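# Transfer deep-well block from nest N1 to nest N2

## Task

Carry the 96-well deep-well block out of plate nest N1 and into plate nest N2 so that it rests level within N2's locators, with well A1 (the block's clipped corner) at N2's corner labelled A1. Lowering it so it drops only a few millimetres into N2 is acceptable, but a long drop there fails. The block must stay in place on its own: open the gripper and move the arm away before ending.

## Robot and tools

Robot: two five-axis arms, left_arm and right_arm, each ending in a two-finger gripper. A hand can tilt toward or away from its own base but cannot tilt sideways. The fingers lie in the vertical plane through the waist axis and the hand. The pads open to at most 84 mm. Grip the block across its width on the body above the base flange. Never press a pad down onto the flange, because it can jam there and opening may not release it. Either arm may be parked out of the way. Seen from the arms' side, N1 is the left nest. Loose items may occasionally get a small nudge.

World frame: the origin is on the table surface midway between the arms. +z is up, +x points out over the table, and left_arm sits on the +y side. The arm names do not indicate left or right in any image. Gripper frame: the fingers point along its +z and close along its y. end_effector_position is the point between the closed pads, about 2 cm behind the fingertips. Closing pushes the tips about 10 mm further along +z. Reported hand positions can be off, more so at long reach.

Joint order, in every row and every per-joint list: wrist roll, elbow, waist, wrist pitch, shoulder. Stated ranges in rad: waist -6.283 to 6.283, shoulder -2.059 to 2.094, elbow -3.927 to 0.192, wrist pitch -1.693 to 3.142, wrist roll -6.283 to 6.283. A joint's true end can sit up to 0.010 rad either side of these.

A row is one flat list of 12 numbers, each in [-1, 1], always for both arms. The first six are left_arm: five joint values in the order above, then opening. The last six are the same for right_arm. Joint values are scaled offsets: 1.0 equals 2.036 rad. Opening is absolute, with +1 fully open and -1 closed.

execute_actions(actions): a list of actions run in sequence. Each action is a table of up to 15 rows, one row per 1/30 s step. If the table has fewer than 15 rows, its last row repeats for the remaining steps. Joint values in every row are offsets from the joint angles at the start of that action, not from the previous row. For the first action of a call, the base is the last reported angles. If an action would drive a joint more than 0.010 rad beyond its range, that action is rejected for both arms. If any action is malformed, or the first action fails this check, the whole call is rejected. A joint pushed beyond its real end is stopped there, and the result then says "joint sent to its limit". If that line is missing, the joint may still be at its end. An empty list just returns the current state and images.

move(target, speed, blocking): target is one 12-number row. Its offsets are measured from the Joint positions in the latest result that showed them. All joints travel along paths that finish together, so a hand usually follows a curve. A move lasts 0.5 to 10 s and is cut off at 10 s. speed (0.01 to 2 rad/s, default 0.5) is the top speed of the joint with the farthest to travel. Moves do not avoid obstacles or the other arm. Faster moves, and targets set further past a contact, hit or press harder. Finger openings are sent at the start of the move. The result adds a "move:" line. It gives the outcome (done, off_target, moving, held, fault), shows limits=held if a check blocked steps (otherwise limits=none), and names the joint furthest from its target for each arm. After limits=held, an arm can jump faster than speed. With blocking=false the result returns after 0.5 s. Until a result shows that the move has ended, use wait or stop, because other motion commands are refused.

wait(seconds): 0 to 10 s. Both arms hold their last command, and a running move continues. stop: brakes a running move, which needs some room to do so. The fingers keep moving. zoom_image(camera, region): region is [x0, y0, x1, y1] in image pixels, at most 504x504. Cameras: cam_head_left, cam_head_right, cam_high, cam_low, cam_left_wrist, cam_right_wrist, all 672x504. Calibration (K, distortion, T_world_to_cam) comes with the session and may be slightly off. finished_scene(scene): ends the current scene (pass its number) and reports success. It cannot be undone.

Control limits: joint targets move at up to 3.14 rad/s. Each step's target stays within 0.623 rad of the measured angle, and steps that would shift the hand more than 70 mm are scaled back. Large motions therefore need several actions, and unfinished motion may need to be sent again.

Results: a state line gives each gripper's position (m), quaternion wxyz, and velocities. Joint positions and Joint velocities are listed per arm in joint order, followed by the pad gap in m (0.084 when open). Joint targets are the current commanded angles. grip_measured is the measured opening on the command scale. To hold something, command an opening clearly below grip_measured; the lower it is, the harder the squeeze (about 24 N per pad at most). Calls that ran actions also list step readings, where HELD marks steps that were held back. "joint command not followed" means the clearance check changed targets. MOTOR HOT appears from 65 °C. At 80 °C an OVER-TEMPERATURE FAULT brakes that arm until it cools, so avoid holding loads for long. If contact torque reaches a joint's limit (waist 44, shoulder 44, elbow 26.4, wrist pitch 17.6, wrist roll 17.6 N m, including the load), a torque fault stops the arm. The arm backs off, holds for 10 s, and skips the rest of the call.

Avoid: dropping or slamming the block, hard pushes, arms hitting each other, and anything leaving the table. Lower the block close to N2 before opening, then withdraw the hand.

Each tool is called after "Emit:" by a JSON object that holds its "method" and its "body".

## Session

Emit:
{"method": "execute_actions", "body": {"actions": []}}

Scene clock: 0.00 s.
left_arm: end_effector_position=(+0.5733, +0.2705, +0.2289) grip_measured=+1.00 end_effector_quat_wxyz=(-0.300, +0.627, -0.318, +0.645) end_effector_velocity=(+0.000, -0.000, -0.001) end_effector_angular_velocity=(+0.000, +0.001, -0.000) | right_arm: end_effector_position=(+0.2113, -0.1024, +0.2151) grip_measured=+1.00 end_effector_quat_wxyz=(-0.343, +0.076, +0.788, -0.505) end_effector_velocity=(-0.000, +0.000, -0.000) end_effector_angular_velocity=(-0.000, -0.000, +0.000)
Joint names: [wrist roll, elbow, waist, wrist pitch, shoulder]
Joint positions: left_arm=[ 0.904 -0.818  0.067 -1.375  0.611  0.084] | right_arm=[-2.071 -1.416  0.71   2.247  0.482  0.084]
Joint velocities: left_arm=[ 0.    -0.    -0.     0.     0.001 -0.   ] | right_arm=[ 0.  0.  0. -0.  0.  0.]
Joint targets: left_arm=[0.904 -0.818 0.067 -1.375 0.611] | right_arm=[-2.071 -1.416 0.710 2.247 0.482]

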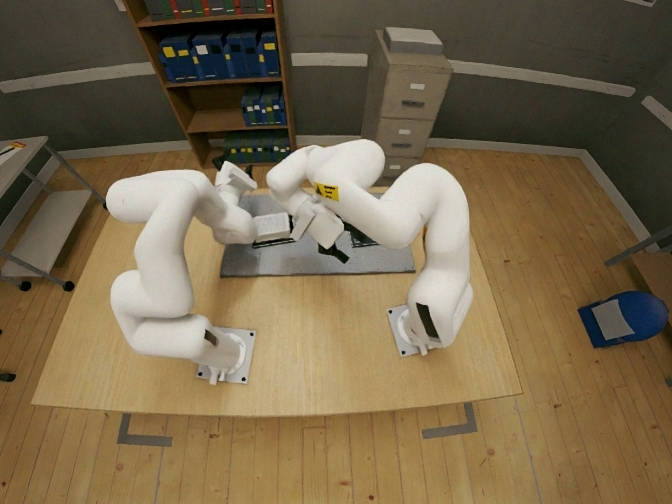

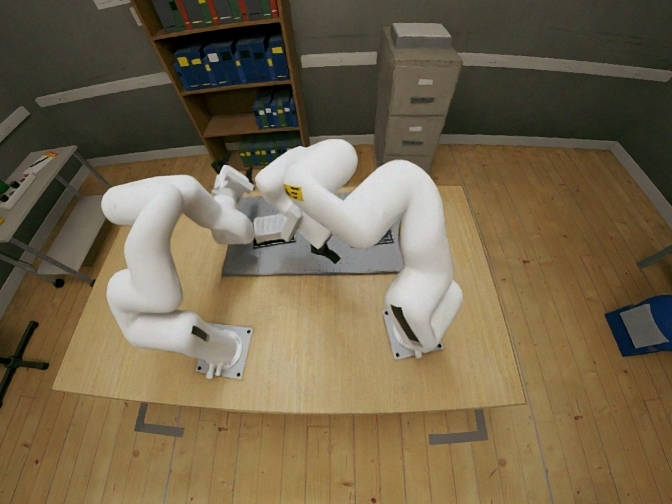

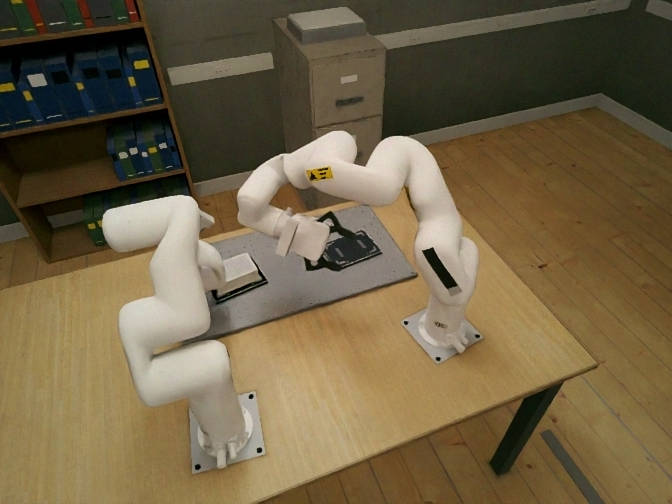

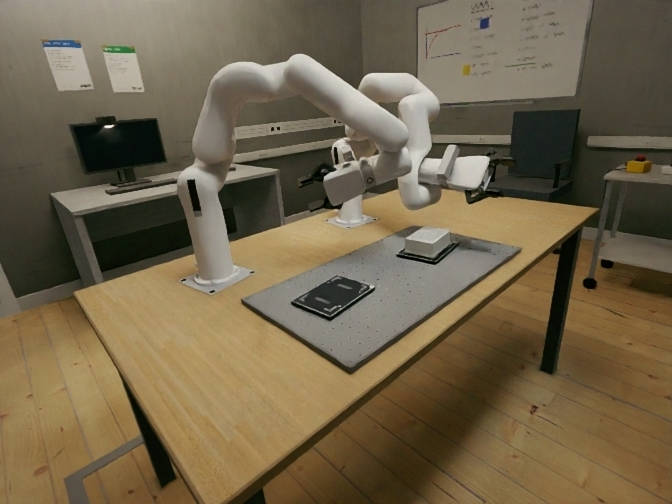

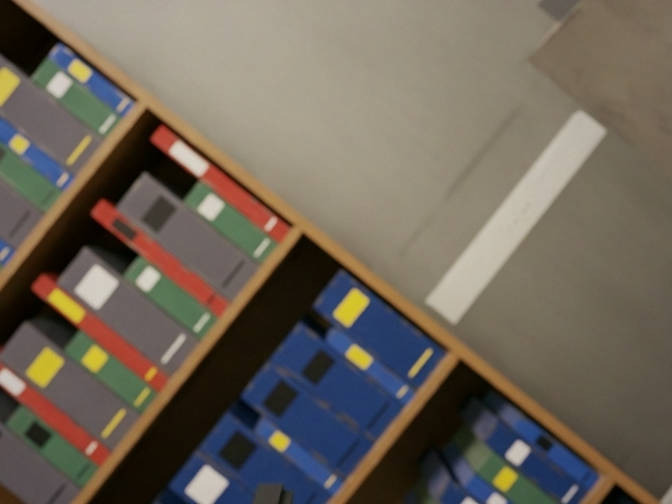

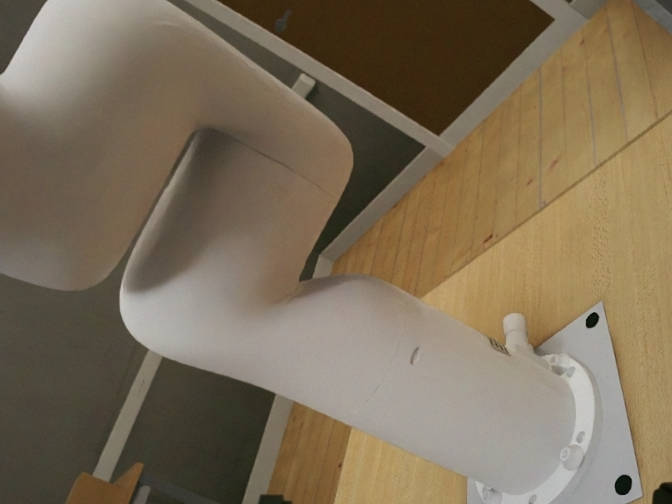

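Emit:
{"method": "zoom_image", "body": {"camera": "cam_low", "region": [240, 200, 540, 380]}}

Emit:
{"method": "zoom_image", "body": {"camera": "cam_high", "region": [180, 190, 420, 340]}}

Region (240, 200, 540, 380) of cam_low's 672x504 image, scaled by 1.680, with more detail than that image has; it fills the top 302 rows of this view, and the rest is white.

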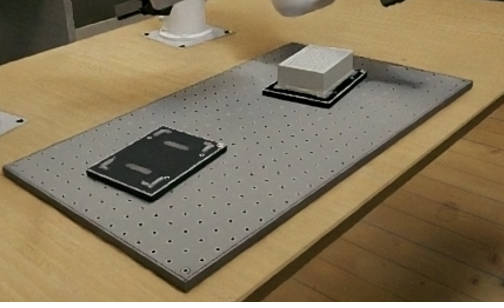

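Region (180, 190, 420, 340) of cam_high's 672x504 image, scaled by 2.100, with more detail than that image has; it fills the top 315 rows of this view, and the rest is white.

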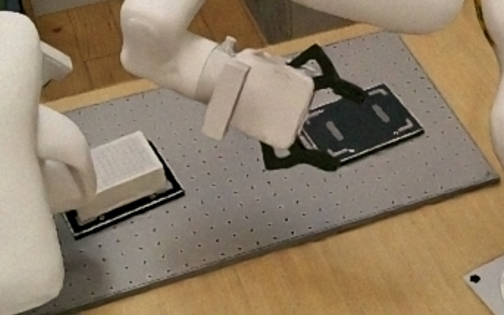

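Emit:
{"method": "move", "body": {"target": [0,0,0.69,0.39,-0.15,1, 0.3119,0.2942,-0.3649,-0.6186,-0.3205,1], "speed": 0.8}}

Scene clock: 40.90 s.
left_arm: end_effector_position=(+0.0951, +0.9084, +0.2136) grip_measured=+1.00 end_effector_quat_wxyz=(-0.472, +0.831, +0.198, +0.218) end_effector_velocity=(-0.003, +0.001, -0.000) end_effector_angular_velocity=(-0.000, -0.000, +0.005) | right_arm: end_effector_position=(+0.4398, -0.2599, +0.1807) grip_measured=+1.00 end_effector_quat_wxyz=(-0.000, +0.706, +0.708, -0.000) end_effector_velocity=(-0.000, +0.001, +0.001) end_effector_angular_velocity=(+0.000, -0.002, +0.002)
Joint names: [wrist roll, elbow, waist, wrist pitch, shoulder]
Joint positions: left_arm=[ 0.904 -0.818  1.471 -0.582  0.306  0.084] | right_arm=[-1.436 -0.817 -0.033  0.988 -0.17   0.084]
Joint velocities: left_arm=[-0.    -0.     0.004  0.     0.     0.   ] | right_arm=[-0.001  0.     0.002 -0.    -0.002 -0.   ]
Joint targets: left_arm=[0.904 -0.818 1.471 -0.582 0.306] | right_arm=[-1.436 -0.817 -0.033 0.988 -0.170]
move: done; limits=none; left_arm: farthest joint: the waist, 0.001 radians from its target (1.405 radians at the start); right_arm: farthest joint: the waist, 0.000 radians from its target (0.742 radians at the start)
camera_calibration (this result's frames):
cam_left_wrist: T_world_to_cam=[[0.529113, -0.468054, -0.707789, 0.558086], [-0.835373, -0.140887, -0.531322, 0.382948], [0.148969, 0.872397, -0.465545, -0.573393], [0, 0, 0, 1]] pos_world=[0.110031, 0.815393, 0.331536]
cam_right_wrist: T_world_to_cam=[[0.99997, 0.00209158, 0.00749605, -0.411309], [0.00211501, -0.999993, -0.00311921, -0.188794], [0.00748948, 0.00313497, -0.999967, 0.304892], [0, 0, 0, 1]] pos_world=[0.409413, -0.188888, 0.307376]

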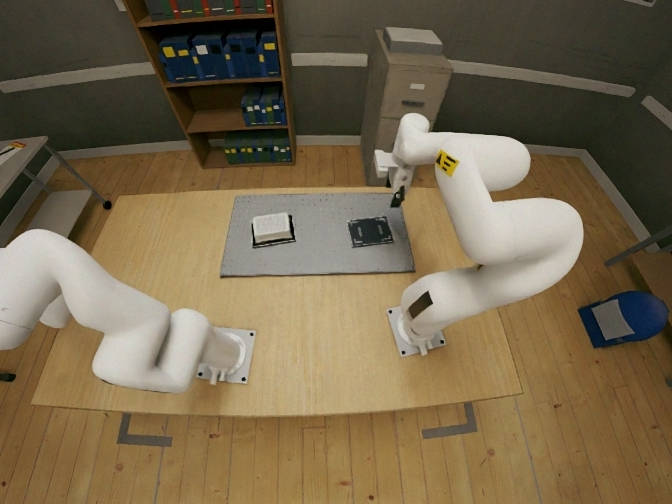

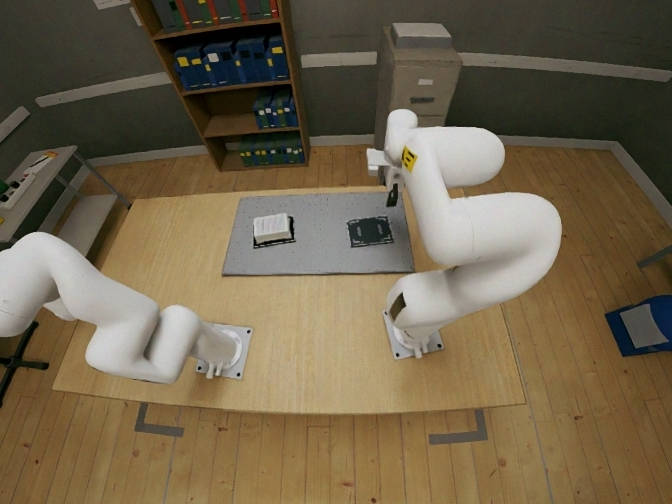

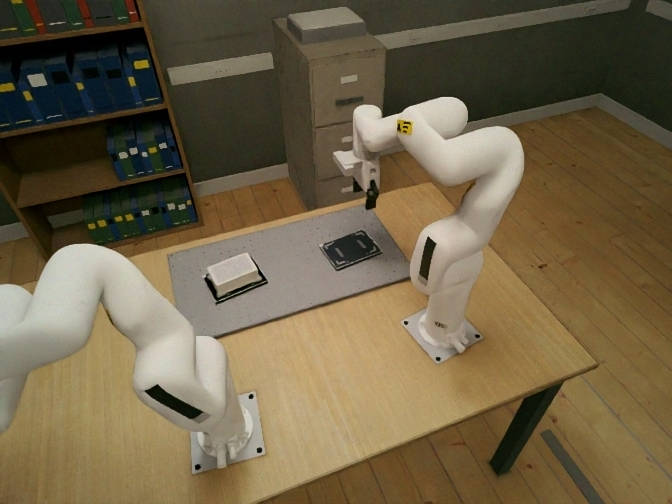

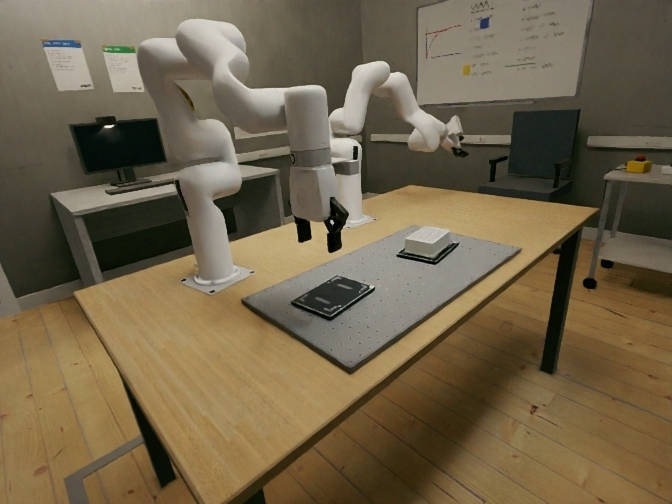

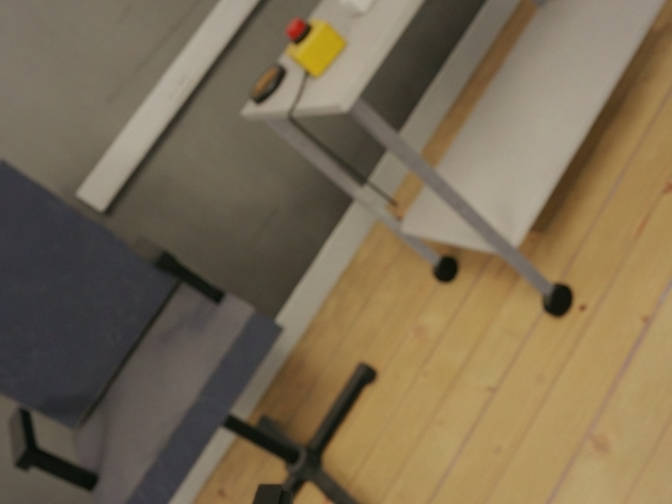

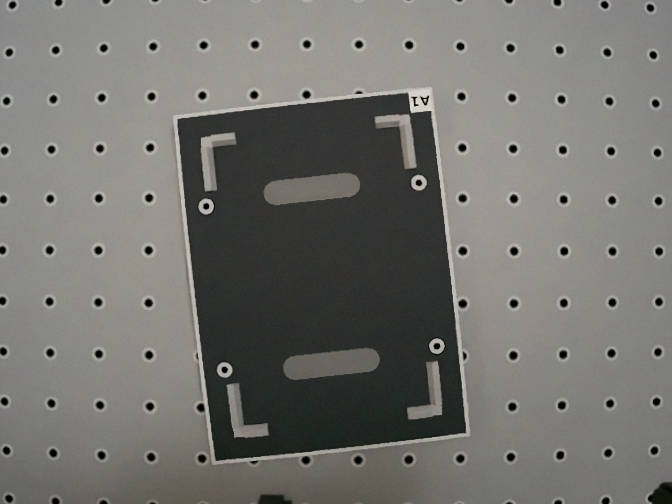

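Emit:
{"method": "zoom_image", "body": {"camera": "cam_right_wrist", "region": [160, 80, 480, 280]}}

Emit:
{"method": "zoom_image", "body": {"camera": "cam_right_wrist", "region": [180, 280, 500, 480]}}

Emit:
{"method": "zoom_image", "body": {"camera": "cam_high", "region": [190, 240, 290, 310]}}

Region (160, 80, 480, 280) of cam_right_wrist's 672x504 image, scaled by 1.575, with more detail than that image has; it fills the top 315 rows of this view, and the rest is white.

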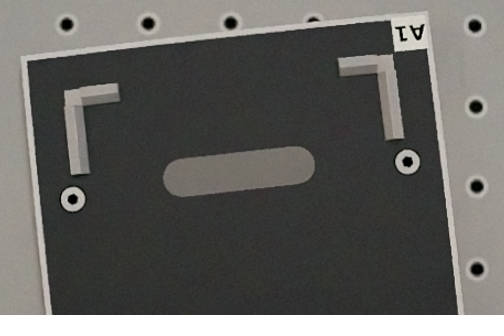

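Region (180, 280, 500, 480) of cam_right_wrist's 672x504 image, scaled by 1.575, with more detail than that image has; it fills the top 315 rows of this view, and the rest is white.

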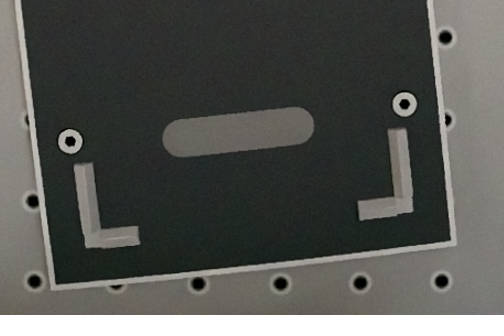

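Region (190, 240, 290, 310) of cam_high's 672x504 image, scaled by 5.040, with more detail than that image has; it fills the top 353 rows of this view, and the rest is white.

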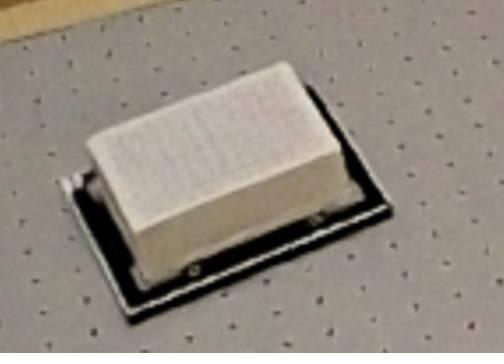

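Emit:
{"method": "move", "body": {"target": [0,0,0,0,0,1, 0.3342,-0.3905,0.3341,0.0920,0.2979,1], "speed": 0.7}}

Scene clock: 58.50 s.
left_arm: end_effector_position=(+0.0951, +0.9084, +0.2136) grip_measured=+1.00 end_effector_quat_wxyz=(-0.472, +0.831, +0.198, +0.218) end_effector_velocity=(+0.000, +0.000, +0.000) end_effector_angular_velocity=(+0.001, -0.001, +0.000) | right_arm: end_effector_position=(+0.4393, +0.1147, +0.1904) grip_measured=+1.00 end_effector_quat_wxyz=(-0.000, +0.707, +0.708, +0.000) end_effector_velocity=(-0.002, +0.002, -0.000) end_effector_angular_velocity=(-0.000, +0.000, +0.003)
Joint names: [wrist roll, elbow, waist, wrist pitch, shoulder]
Joint positions: left_arm=[ 0.904 -0.818  1.471 -0.582  0.306  0.084] | right_arm=[-0.756 -1.611  0.646  1.175  0.436  0.084]
Joint velocities: left_arm=[-0.001  0.    -0.    -0.002  0.    -0.   ] | right_arm=[ 0.001 -0.002  0.004  0.     0.002  0.   ]
Joint targets: left_arm=[0.904 -0.818 1.471 -0.582 0.306] | right_arm=[-0.755 -1.612 0.647 1.175 0.436]
move: done; limits=none; left_arm: farthest joint: the waist, 0.000 radians from its target (0.000 radians at the start); right_arm: farthest joint: the waist, 0.001 radians from its target (0.680 radians at the start)
camera_calibration (this result's frames):
cam_left_wrist: T_world_to_cam=[[0.529114, -0.468053, -0.707789, 0.558086], [-0.835372, -0.140888, -0.531322, 0.382948], [0.148968, 0.872397, -0.465545, -0.573393], [0, 0, 0, 1]] pos_world=[0.110031, 0.815393, 0.331536]
cam_right_wrist: T_world_to_cam=[[0.999961, 0.00143578, 0.00868542, -0.411869], [0.00146638, -0.999993, -0.00351738, 0.186203], [0.00868031, 0.00352998, -0.999956, 0.312851], [0, 0, 0, 1]] pos_world=[0.408864, 0.185688, 0.317069]

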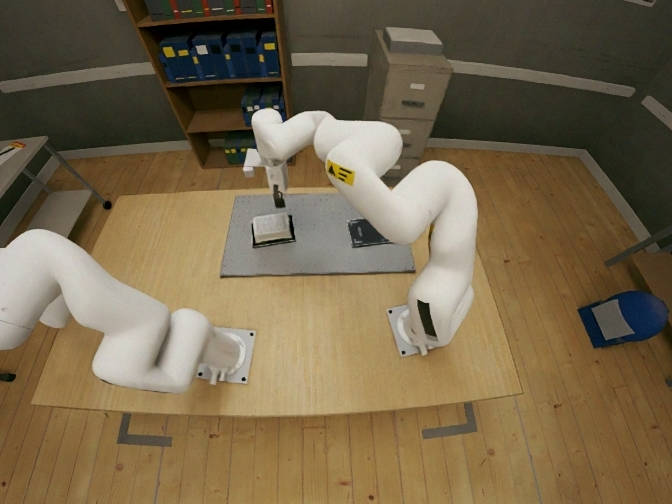

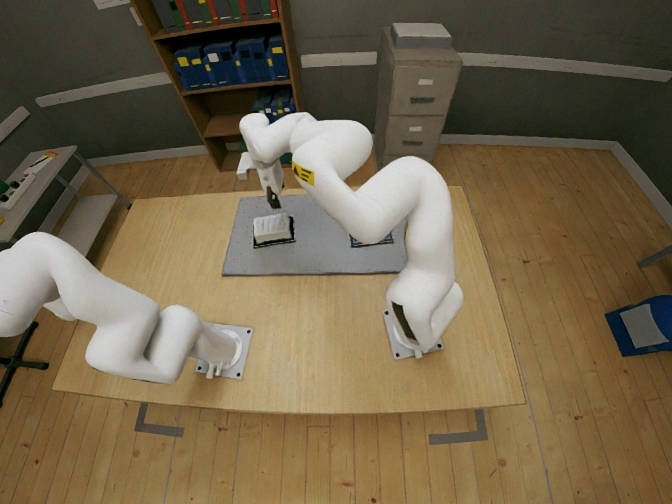

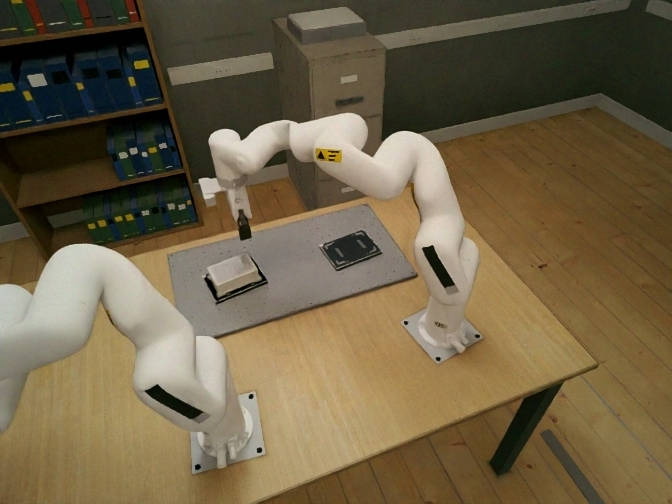

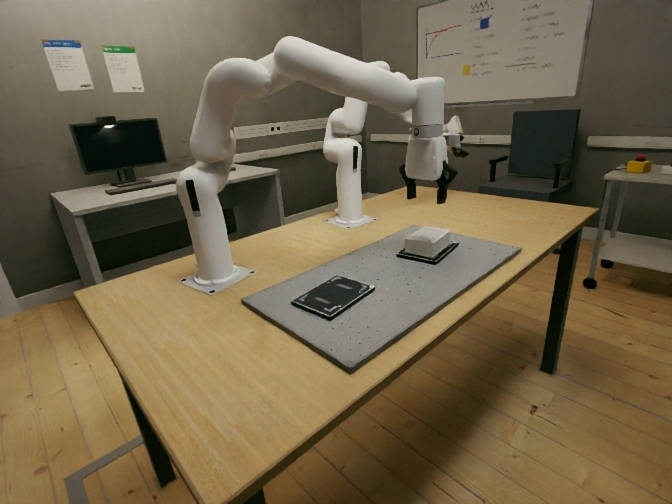

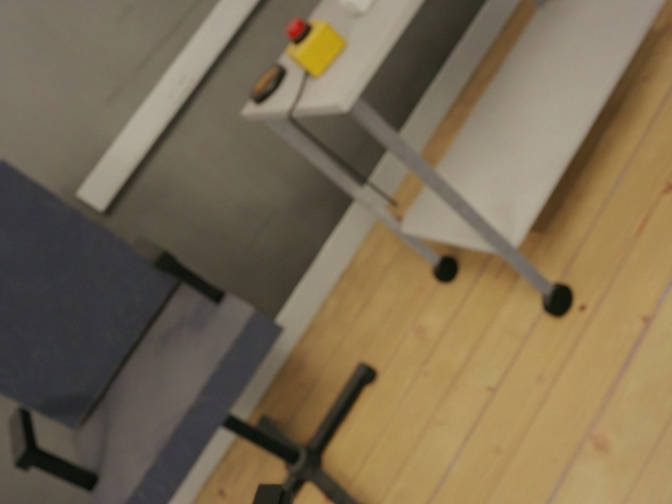

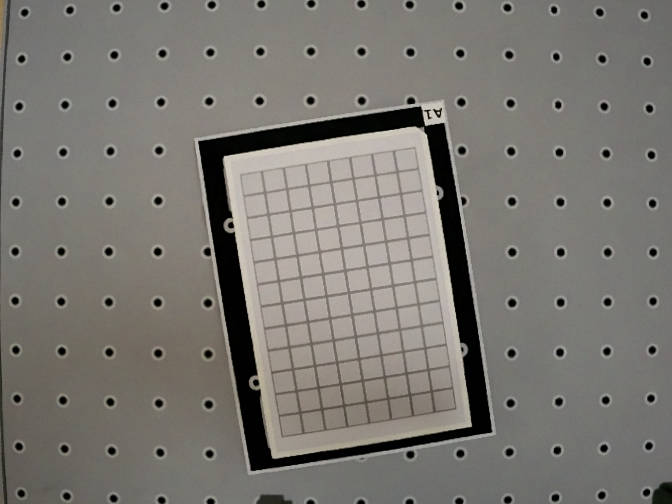

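Emit:
{"method": "zoom_image", "body": {"camera": "cam_right_wrist", "region": [190, 90, 470, 260]}}

Emit:
{"method": "zoom_image", "body": {"camera": "cam_right_wrist", "region": [230, 330, 510, 504]}}

Emit:
{"method": "zoom_image", "body": {"camera": "cam_low", "region": [385, 150, 475, 275]}}

Region (190, 90, 470, 260) of cam_right_wrist's 672x504 image, scaled by 1.800, with more detail than that image has; it fills the top 306 rows of this view, and the rest is white.

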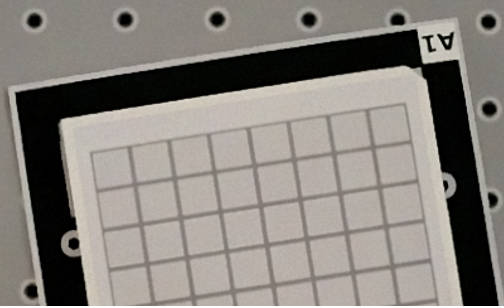

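Region (230, 330, 510, 504) of cam_right_wrist's 672x504 image, scaled by 1.800, with more detail than that image has; it fills the top 313 rows of this view, and the rest is white.

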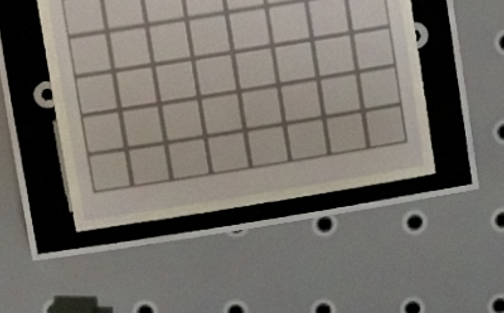

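Region (385, 150, 475, 275) of cam_low's 672x504 image, scaled by 4.032, with more detail than that image has; it fills the left 363 columns of this view, and the rest is white.

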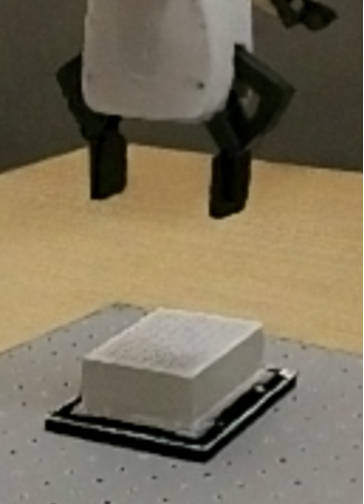

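Emit:
{"method": "move", "body": {"target": [0,0,0,0,0,1, -0.0314,-0.0052,0.0450,-0.0955,0.1007,1], "speed": 0.3}}

Scene clock: 78.50 s.
left_arm: end_effector_position=(+0.0951, +0.9084, +0.2136) grip_measured=+1.00 end_effector_quat_wxyz=(-0.472, +0.831, +0.198, +0.218) end_effector_velocity=(+0.000, -0.000, +0.000) end_effector_angular_velocity=(+0.001, +0.001, -0.001) | right_arm: end_effector_position=(+0.4146, +0.1705, +0.0859) grip_measured=+1.00 end_effector_quat_wxyz=(-0.000, +0.650, +0.760, +0.000) end_effector_velocity=(-0.002, -0.001, -0.005) end_effector_angular_velocity=(-0.006, +0.005, +0.003)
Joint names: [wrist roll, elbow, waist, wrist pitch, shoulder]
Joint positions: left_arm=[ 0.904 -0.818  1.471 -0.582  0.306  0.084] | right_arm=[-0.82  -1.622  0.738  0.981  0.64   0.084]
Joint velocities: left_arm=[ 0.001  0.    -0.    -0.    -0.001 -0.   ] | right_arm=[-0.001  0.003  0.002 -0.002  0.006 -0.   ]
Joint targets: left_arm=[0.904 -0.818 1.471 -0.582 0.306] | right_arm=[-0.820 -1.622 0.738 0.980 0.641]
move: done; limits=none; left_arm: farthest joint: the waist, 0.000 radians from its target (0.000 radians at the start); right_arm: farthest joint: the shoulder, 0.001 radians from its target (0.205 radians at the start)
camera_calibration (this result's frames):
cam_left_wrist: T_world_to_cam=[[0.529114, -0.468053, -0.707789, 0.558085], [-0.835372, -0.140888, -0.531322, 0.382948], [0.148968, 0.872397, -0.465544, -0.573393], [0, 0, 0, 1]] pos_world=[0.110031, 0.815393, 0.331536]
cam_right_wrist: T_world_to_cam=[[0.987722, 0.155954, 0.00914568, -0.407606], [0.155995, -0.98775, -0.00391466, 0.175575], [0.00842314, 0.00529328, -0.999951, 0.208175], [0, 0, 0, 1]] pos_world=[0.373459, 0.23589, 0.21258]

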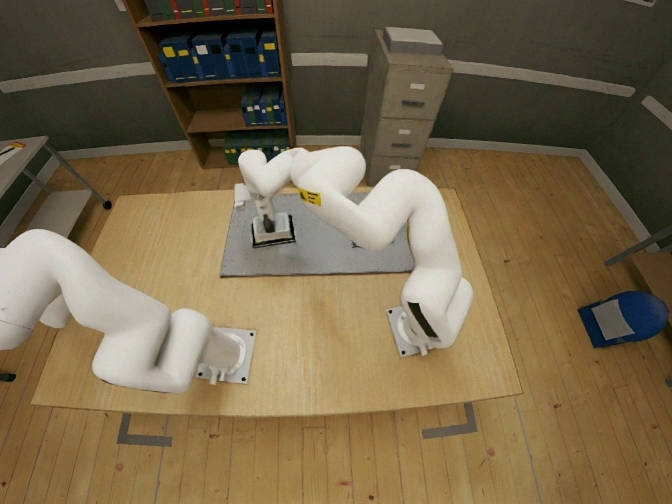

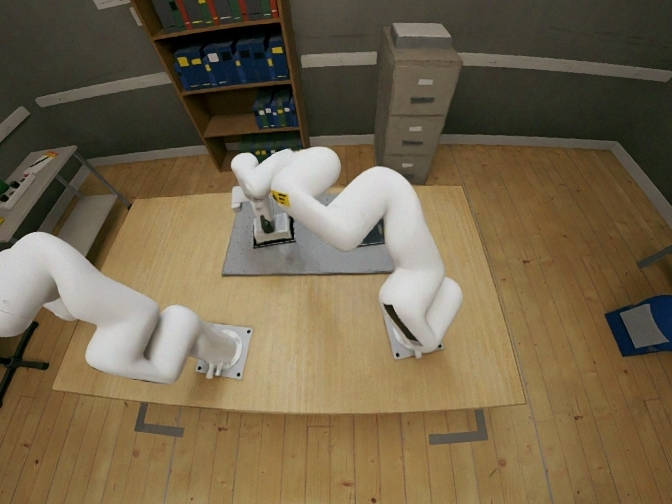

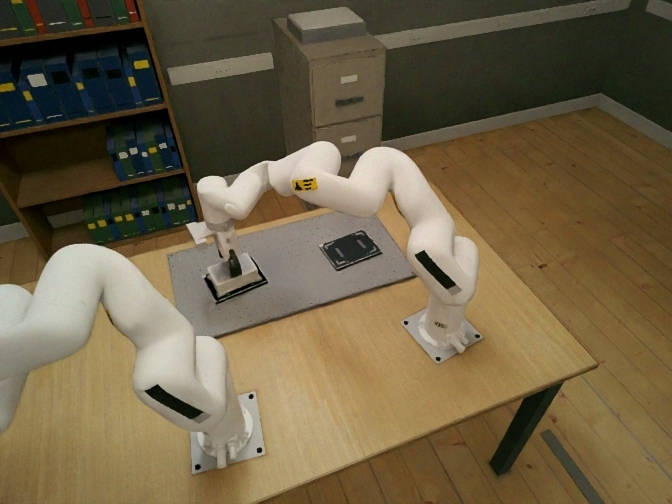

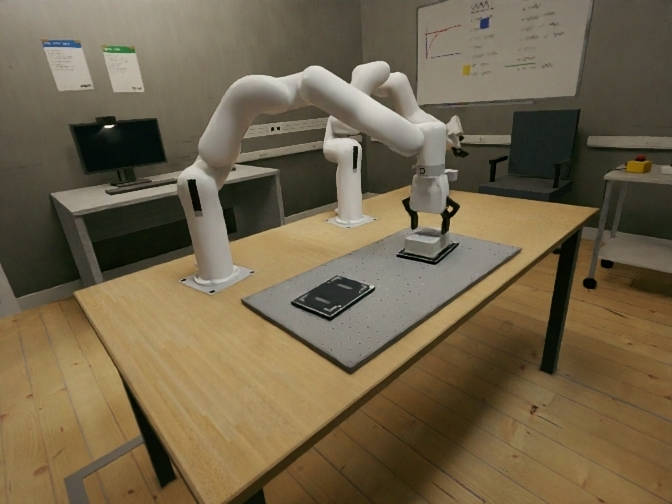

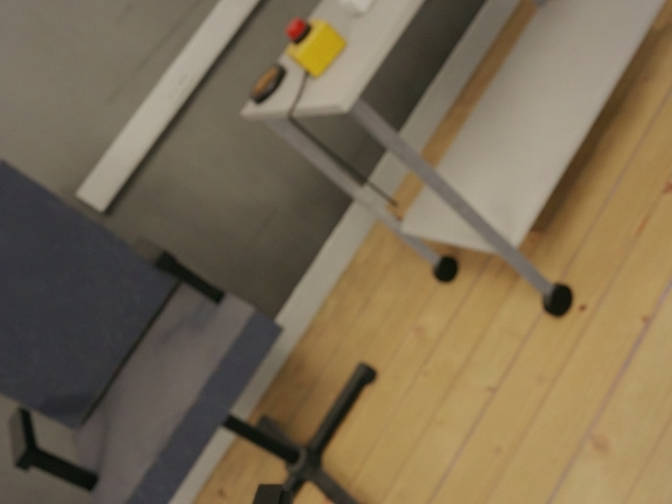

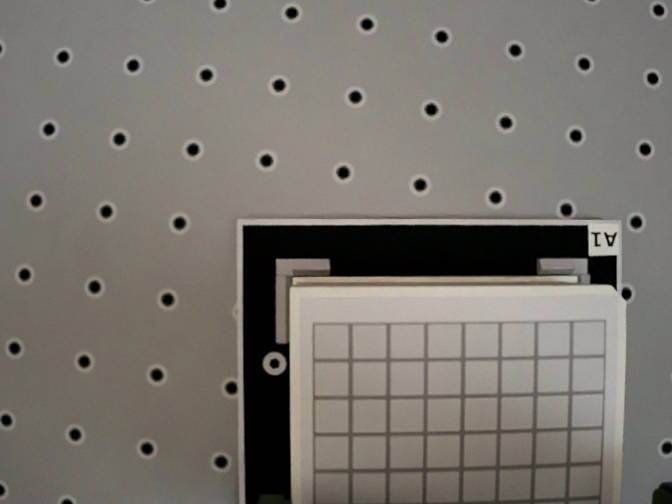

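Emit:
{"method": "wait", "body": {"seconds": 0}}

Emit:
{"method": "zoom_image", "body": {"camera": "cam_right_wrist", "region": [240, 444, 340, 504]}}

Emit:
{"method": "zoom_image", "body": {"camera": "cam_right_wrist", "region": [572, 444, 672, 504]}}

Scene clock: 80.70 s.
left_arm: end_effector_position=(+0.0951, +0.9084, +0.2136) grip_measured=+1.00 end_effector_quat_wxyz=(-0.472, +0.831, +0.198, +0.218) end_effector_velocity=(+0.001, -0.000, +0.001) end_effector_angular_velocity=(+0.001, -0.000, -0.001) | right_arm: end_effector_position=(+0.4144, +0.1705, +0.0854) grip_measured=+1.00 end_effector_quat_wxyz=(-0.000, +0.650, +0.760, +0.000) end_effector_velocity=(+0.001, -0.000, +0.001) end_effector_angular_velocity=(+0.001, -0.001, -0.002)
Joint names: [wrist roll, elbow, waist, wrist pitch, shoulder]
Joint positions: left_arm=[ 0.904 -0.818  1.471 -0.582  0.306  0.084] | right_arm=[-0.82  -1.622  0.738  0.98   0.641  0.084]
Joint velocities: left_arm=[-0.     0.    -0.001 -0.    -0.001  0.   ] | right_arm=[ 0.001 -0.    -0.001  0.    -0.001  0.   ]
Joint targets: left_arm=[0.904 -0.818 1.471 -0.582 0.306] | right_arm=[-0.820 -1.622 0.738 0.980 0.641]
camera_calibration (this result's frames):
cam_left_wrist: T_world_to_cam=[[0.529114, -0.468053, -0.707789, 0.558086], [-0.835373, -0.140888, -0.531322, 0.382948], [0.148968, 0.872397, -0.465545, -0.573393], [0, 0, 0, 1]] pos_world=[0.110031, 0.815393, 0.331536]
cam_right_wrist: T_world_to_cam=[[0.987669, 0.156312, 0.00870182, -0.407389], [0.156347, -0.987696, -0.00350028, 0.175421], [0.00804762, 0.00481762, -0.999956, 0.207972], [0, 0, 0, 1]] pos_world=[0.373265, 0.23594, 0.212122]

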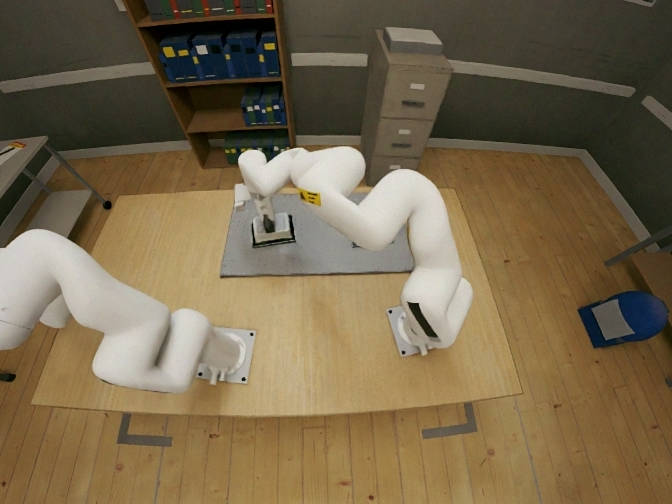

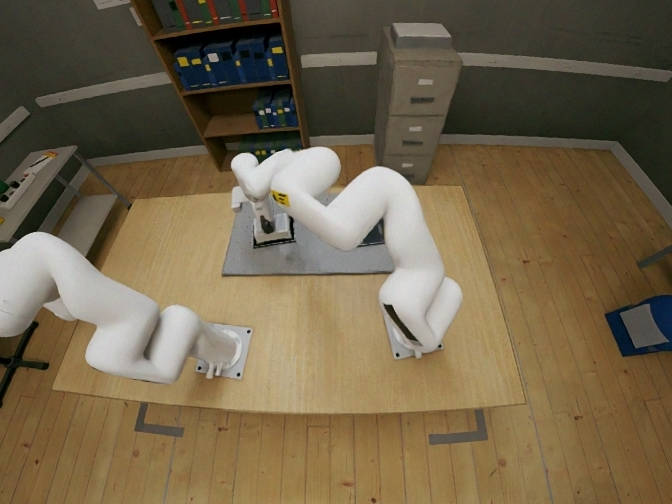

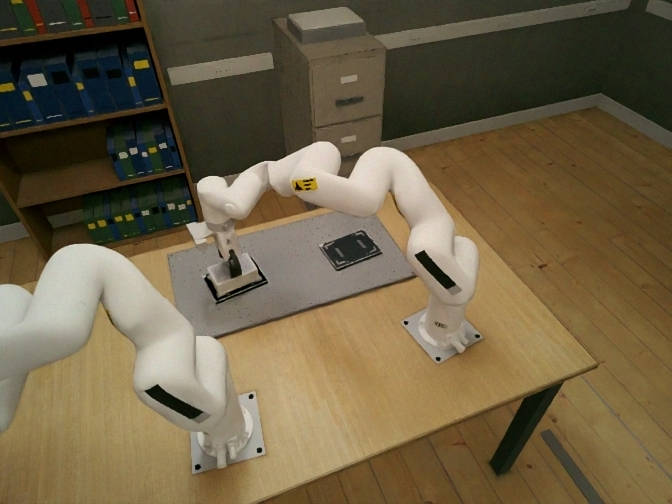

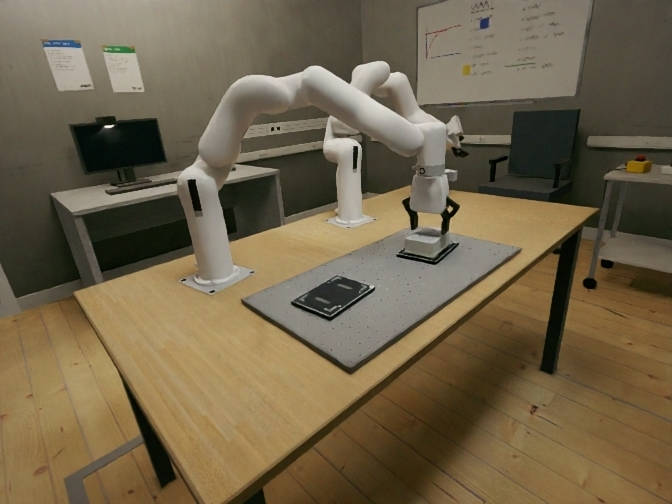

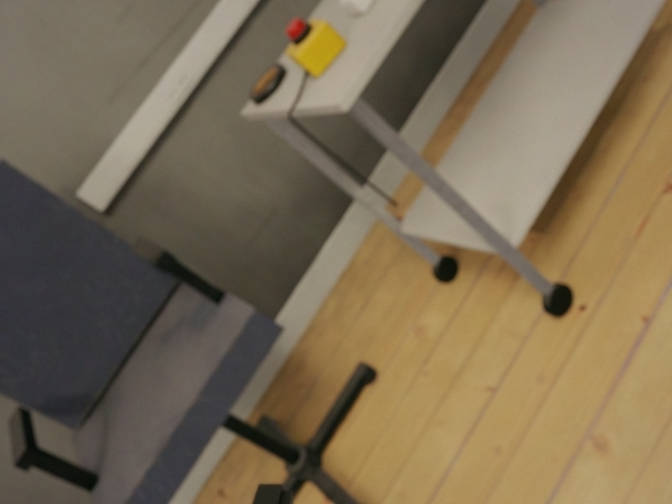

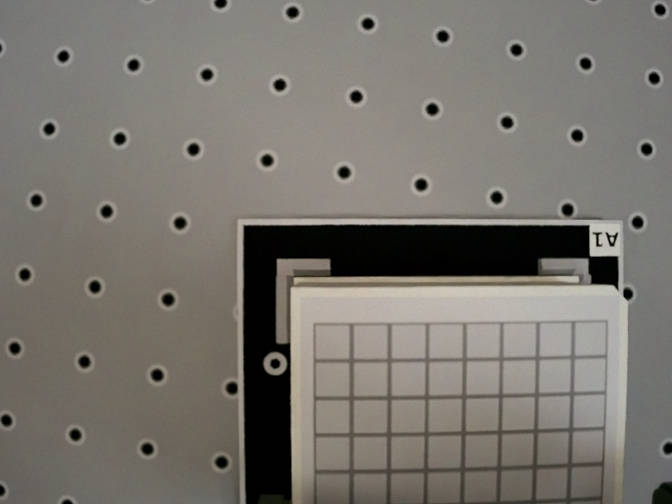

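Region (240, 444, 340, 504) of cam_right_wrist's 672x504 image, scaled by 5.040, with more detail than that image has; it fills the top 302 rows of this view, and the rest is white.

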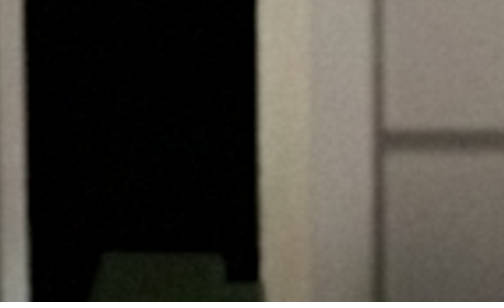

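Region (572, 444, 672, 504) of cam_right_wrist's 672x504 image, scaled by 5.040, with more detail than that image has; it fills the top 302 rows of this view, and the rest is white.

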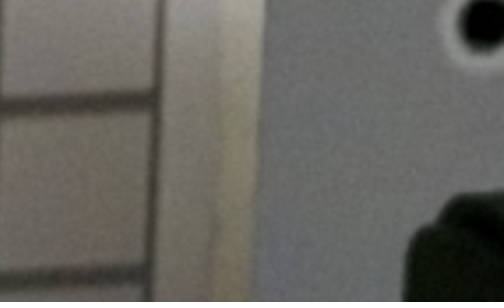

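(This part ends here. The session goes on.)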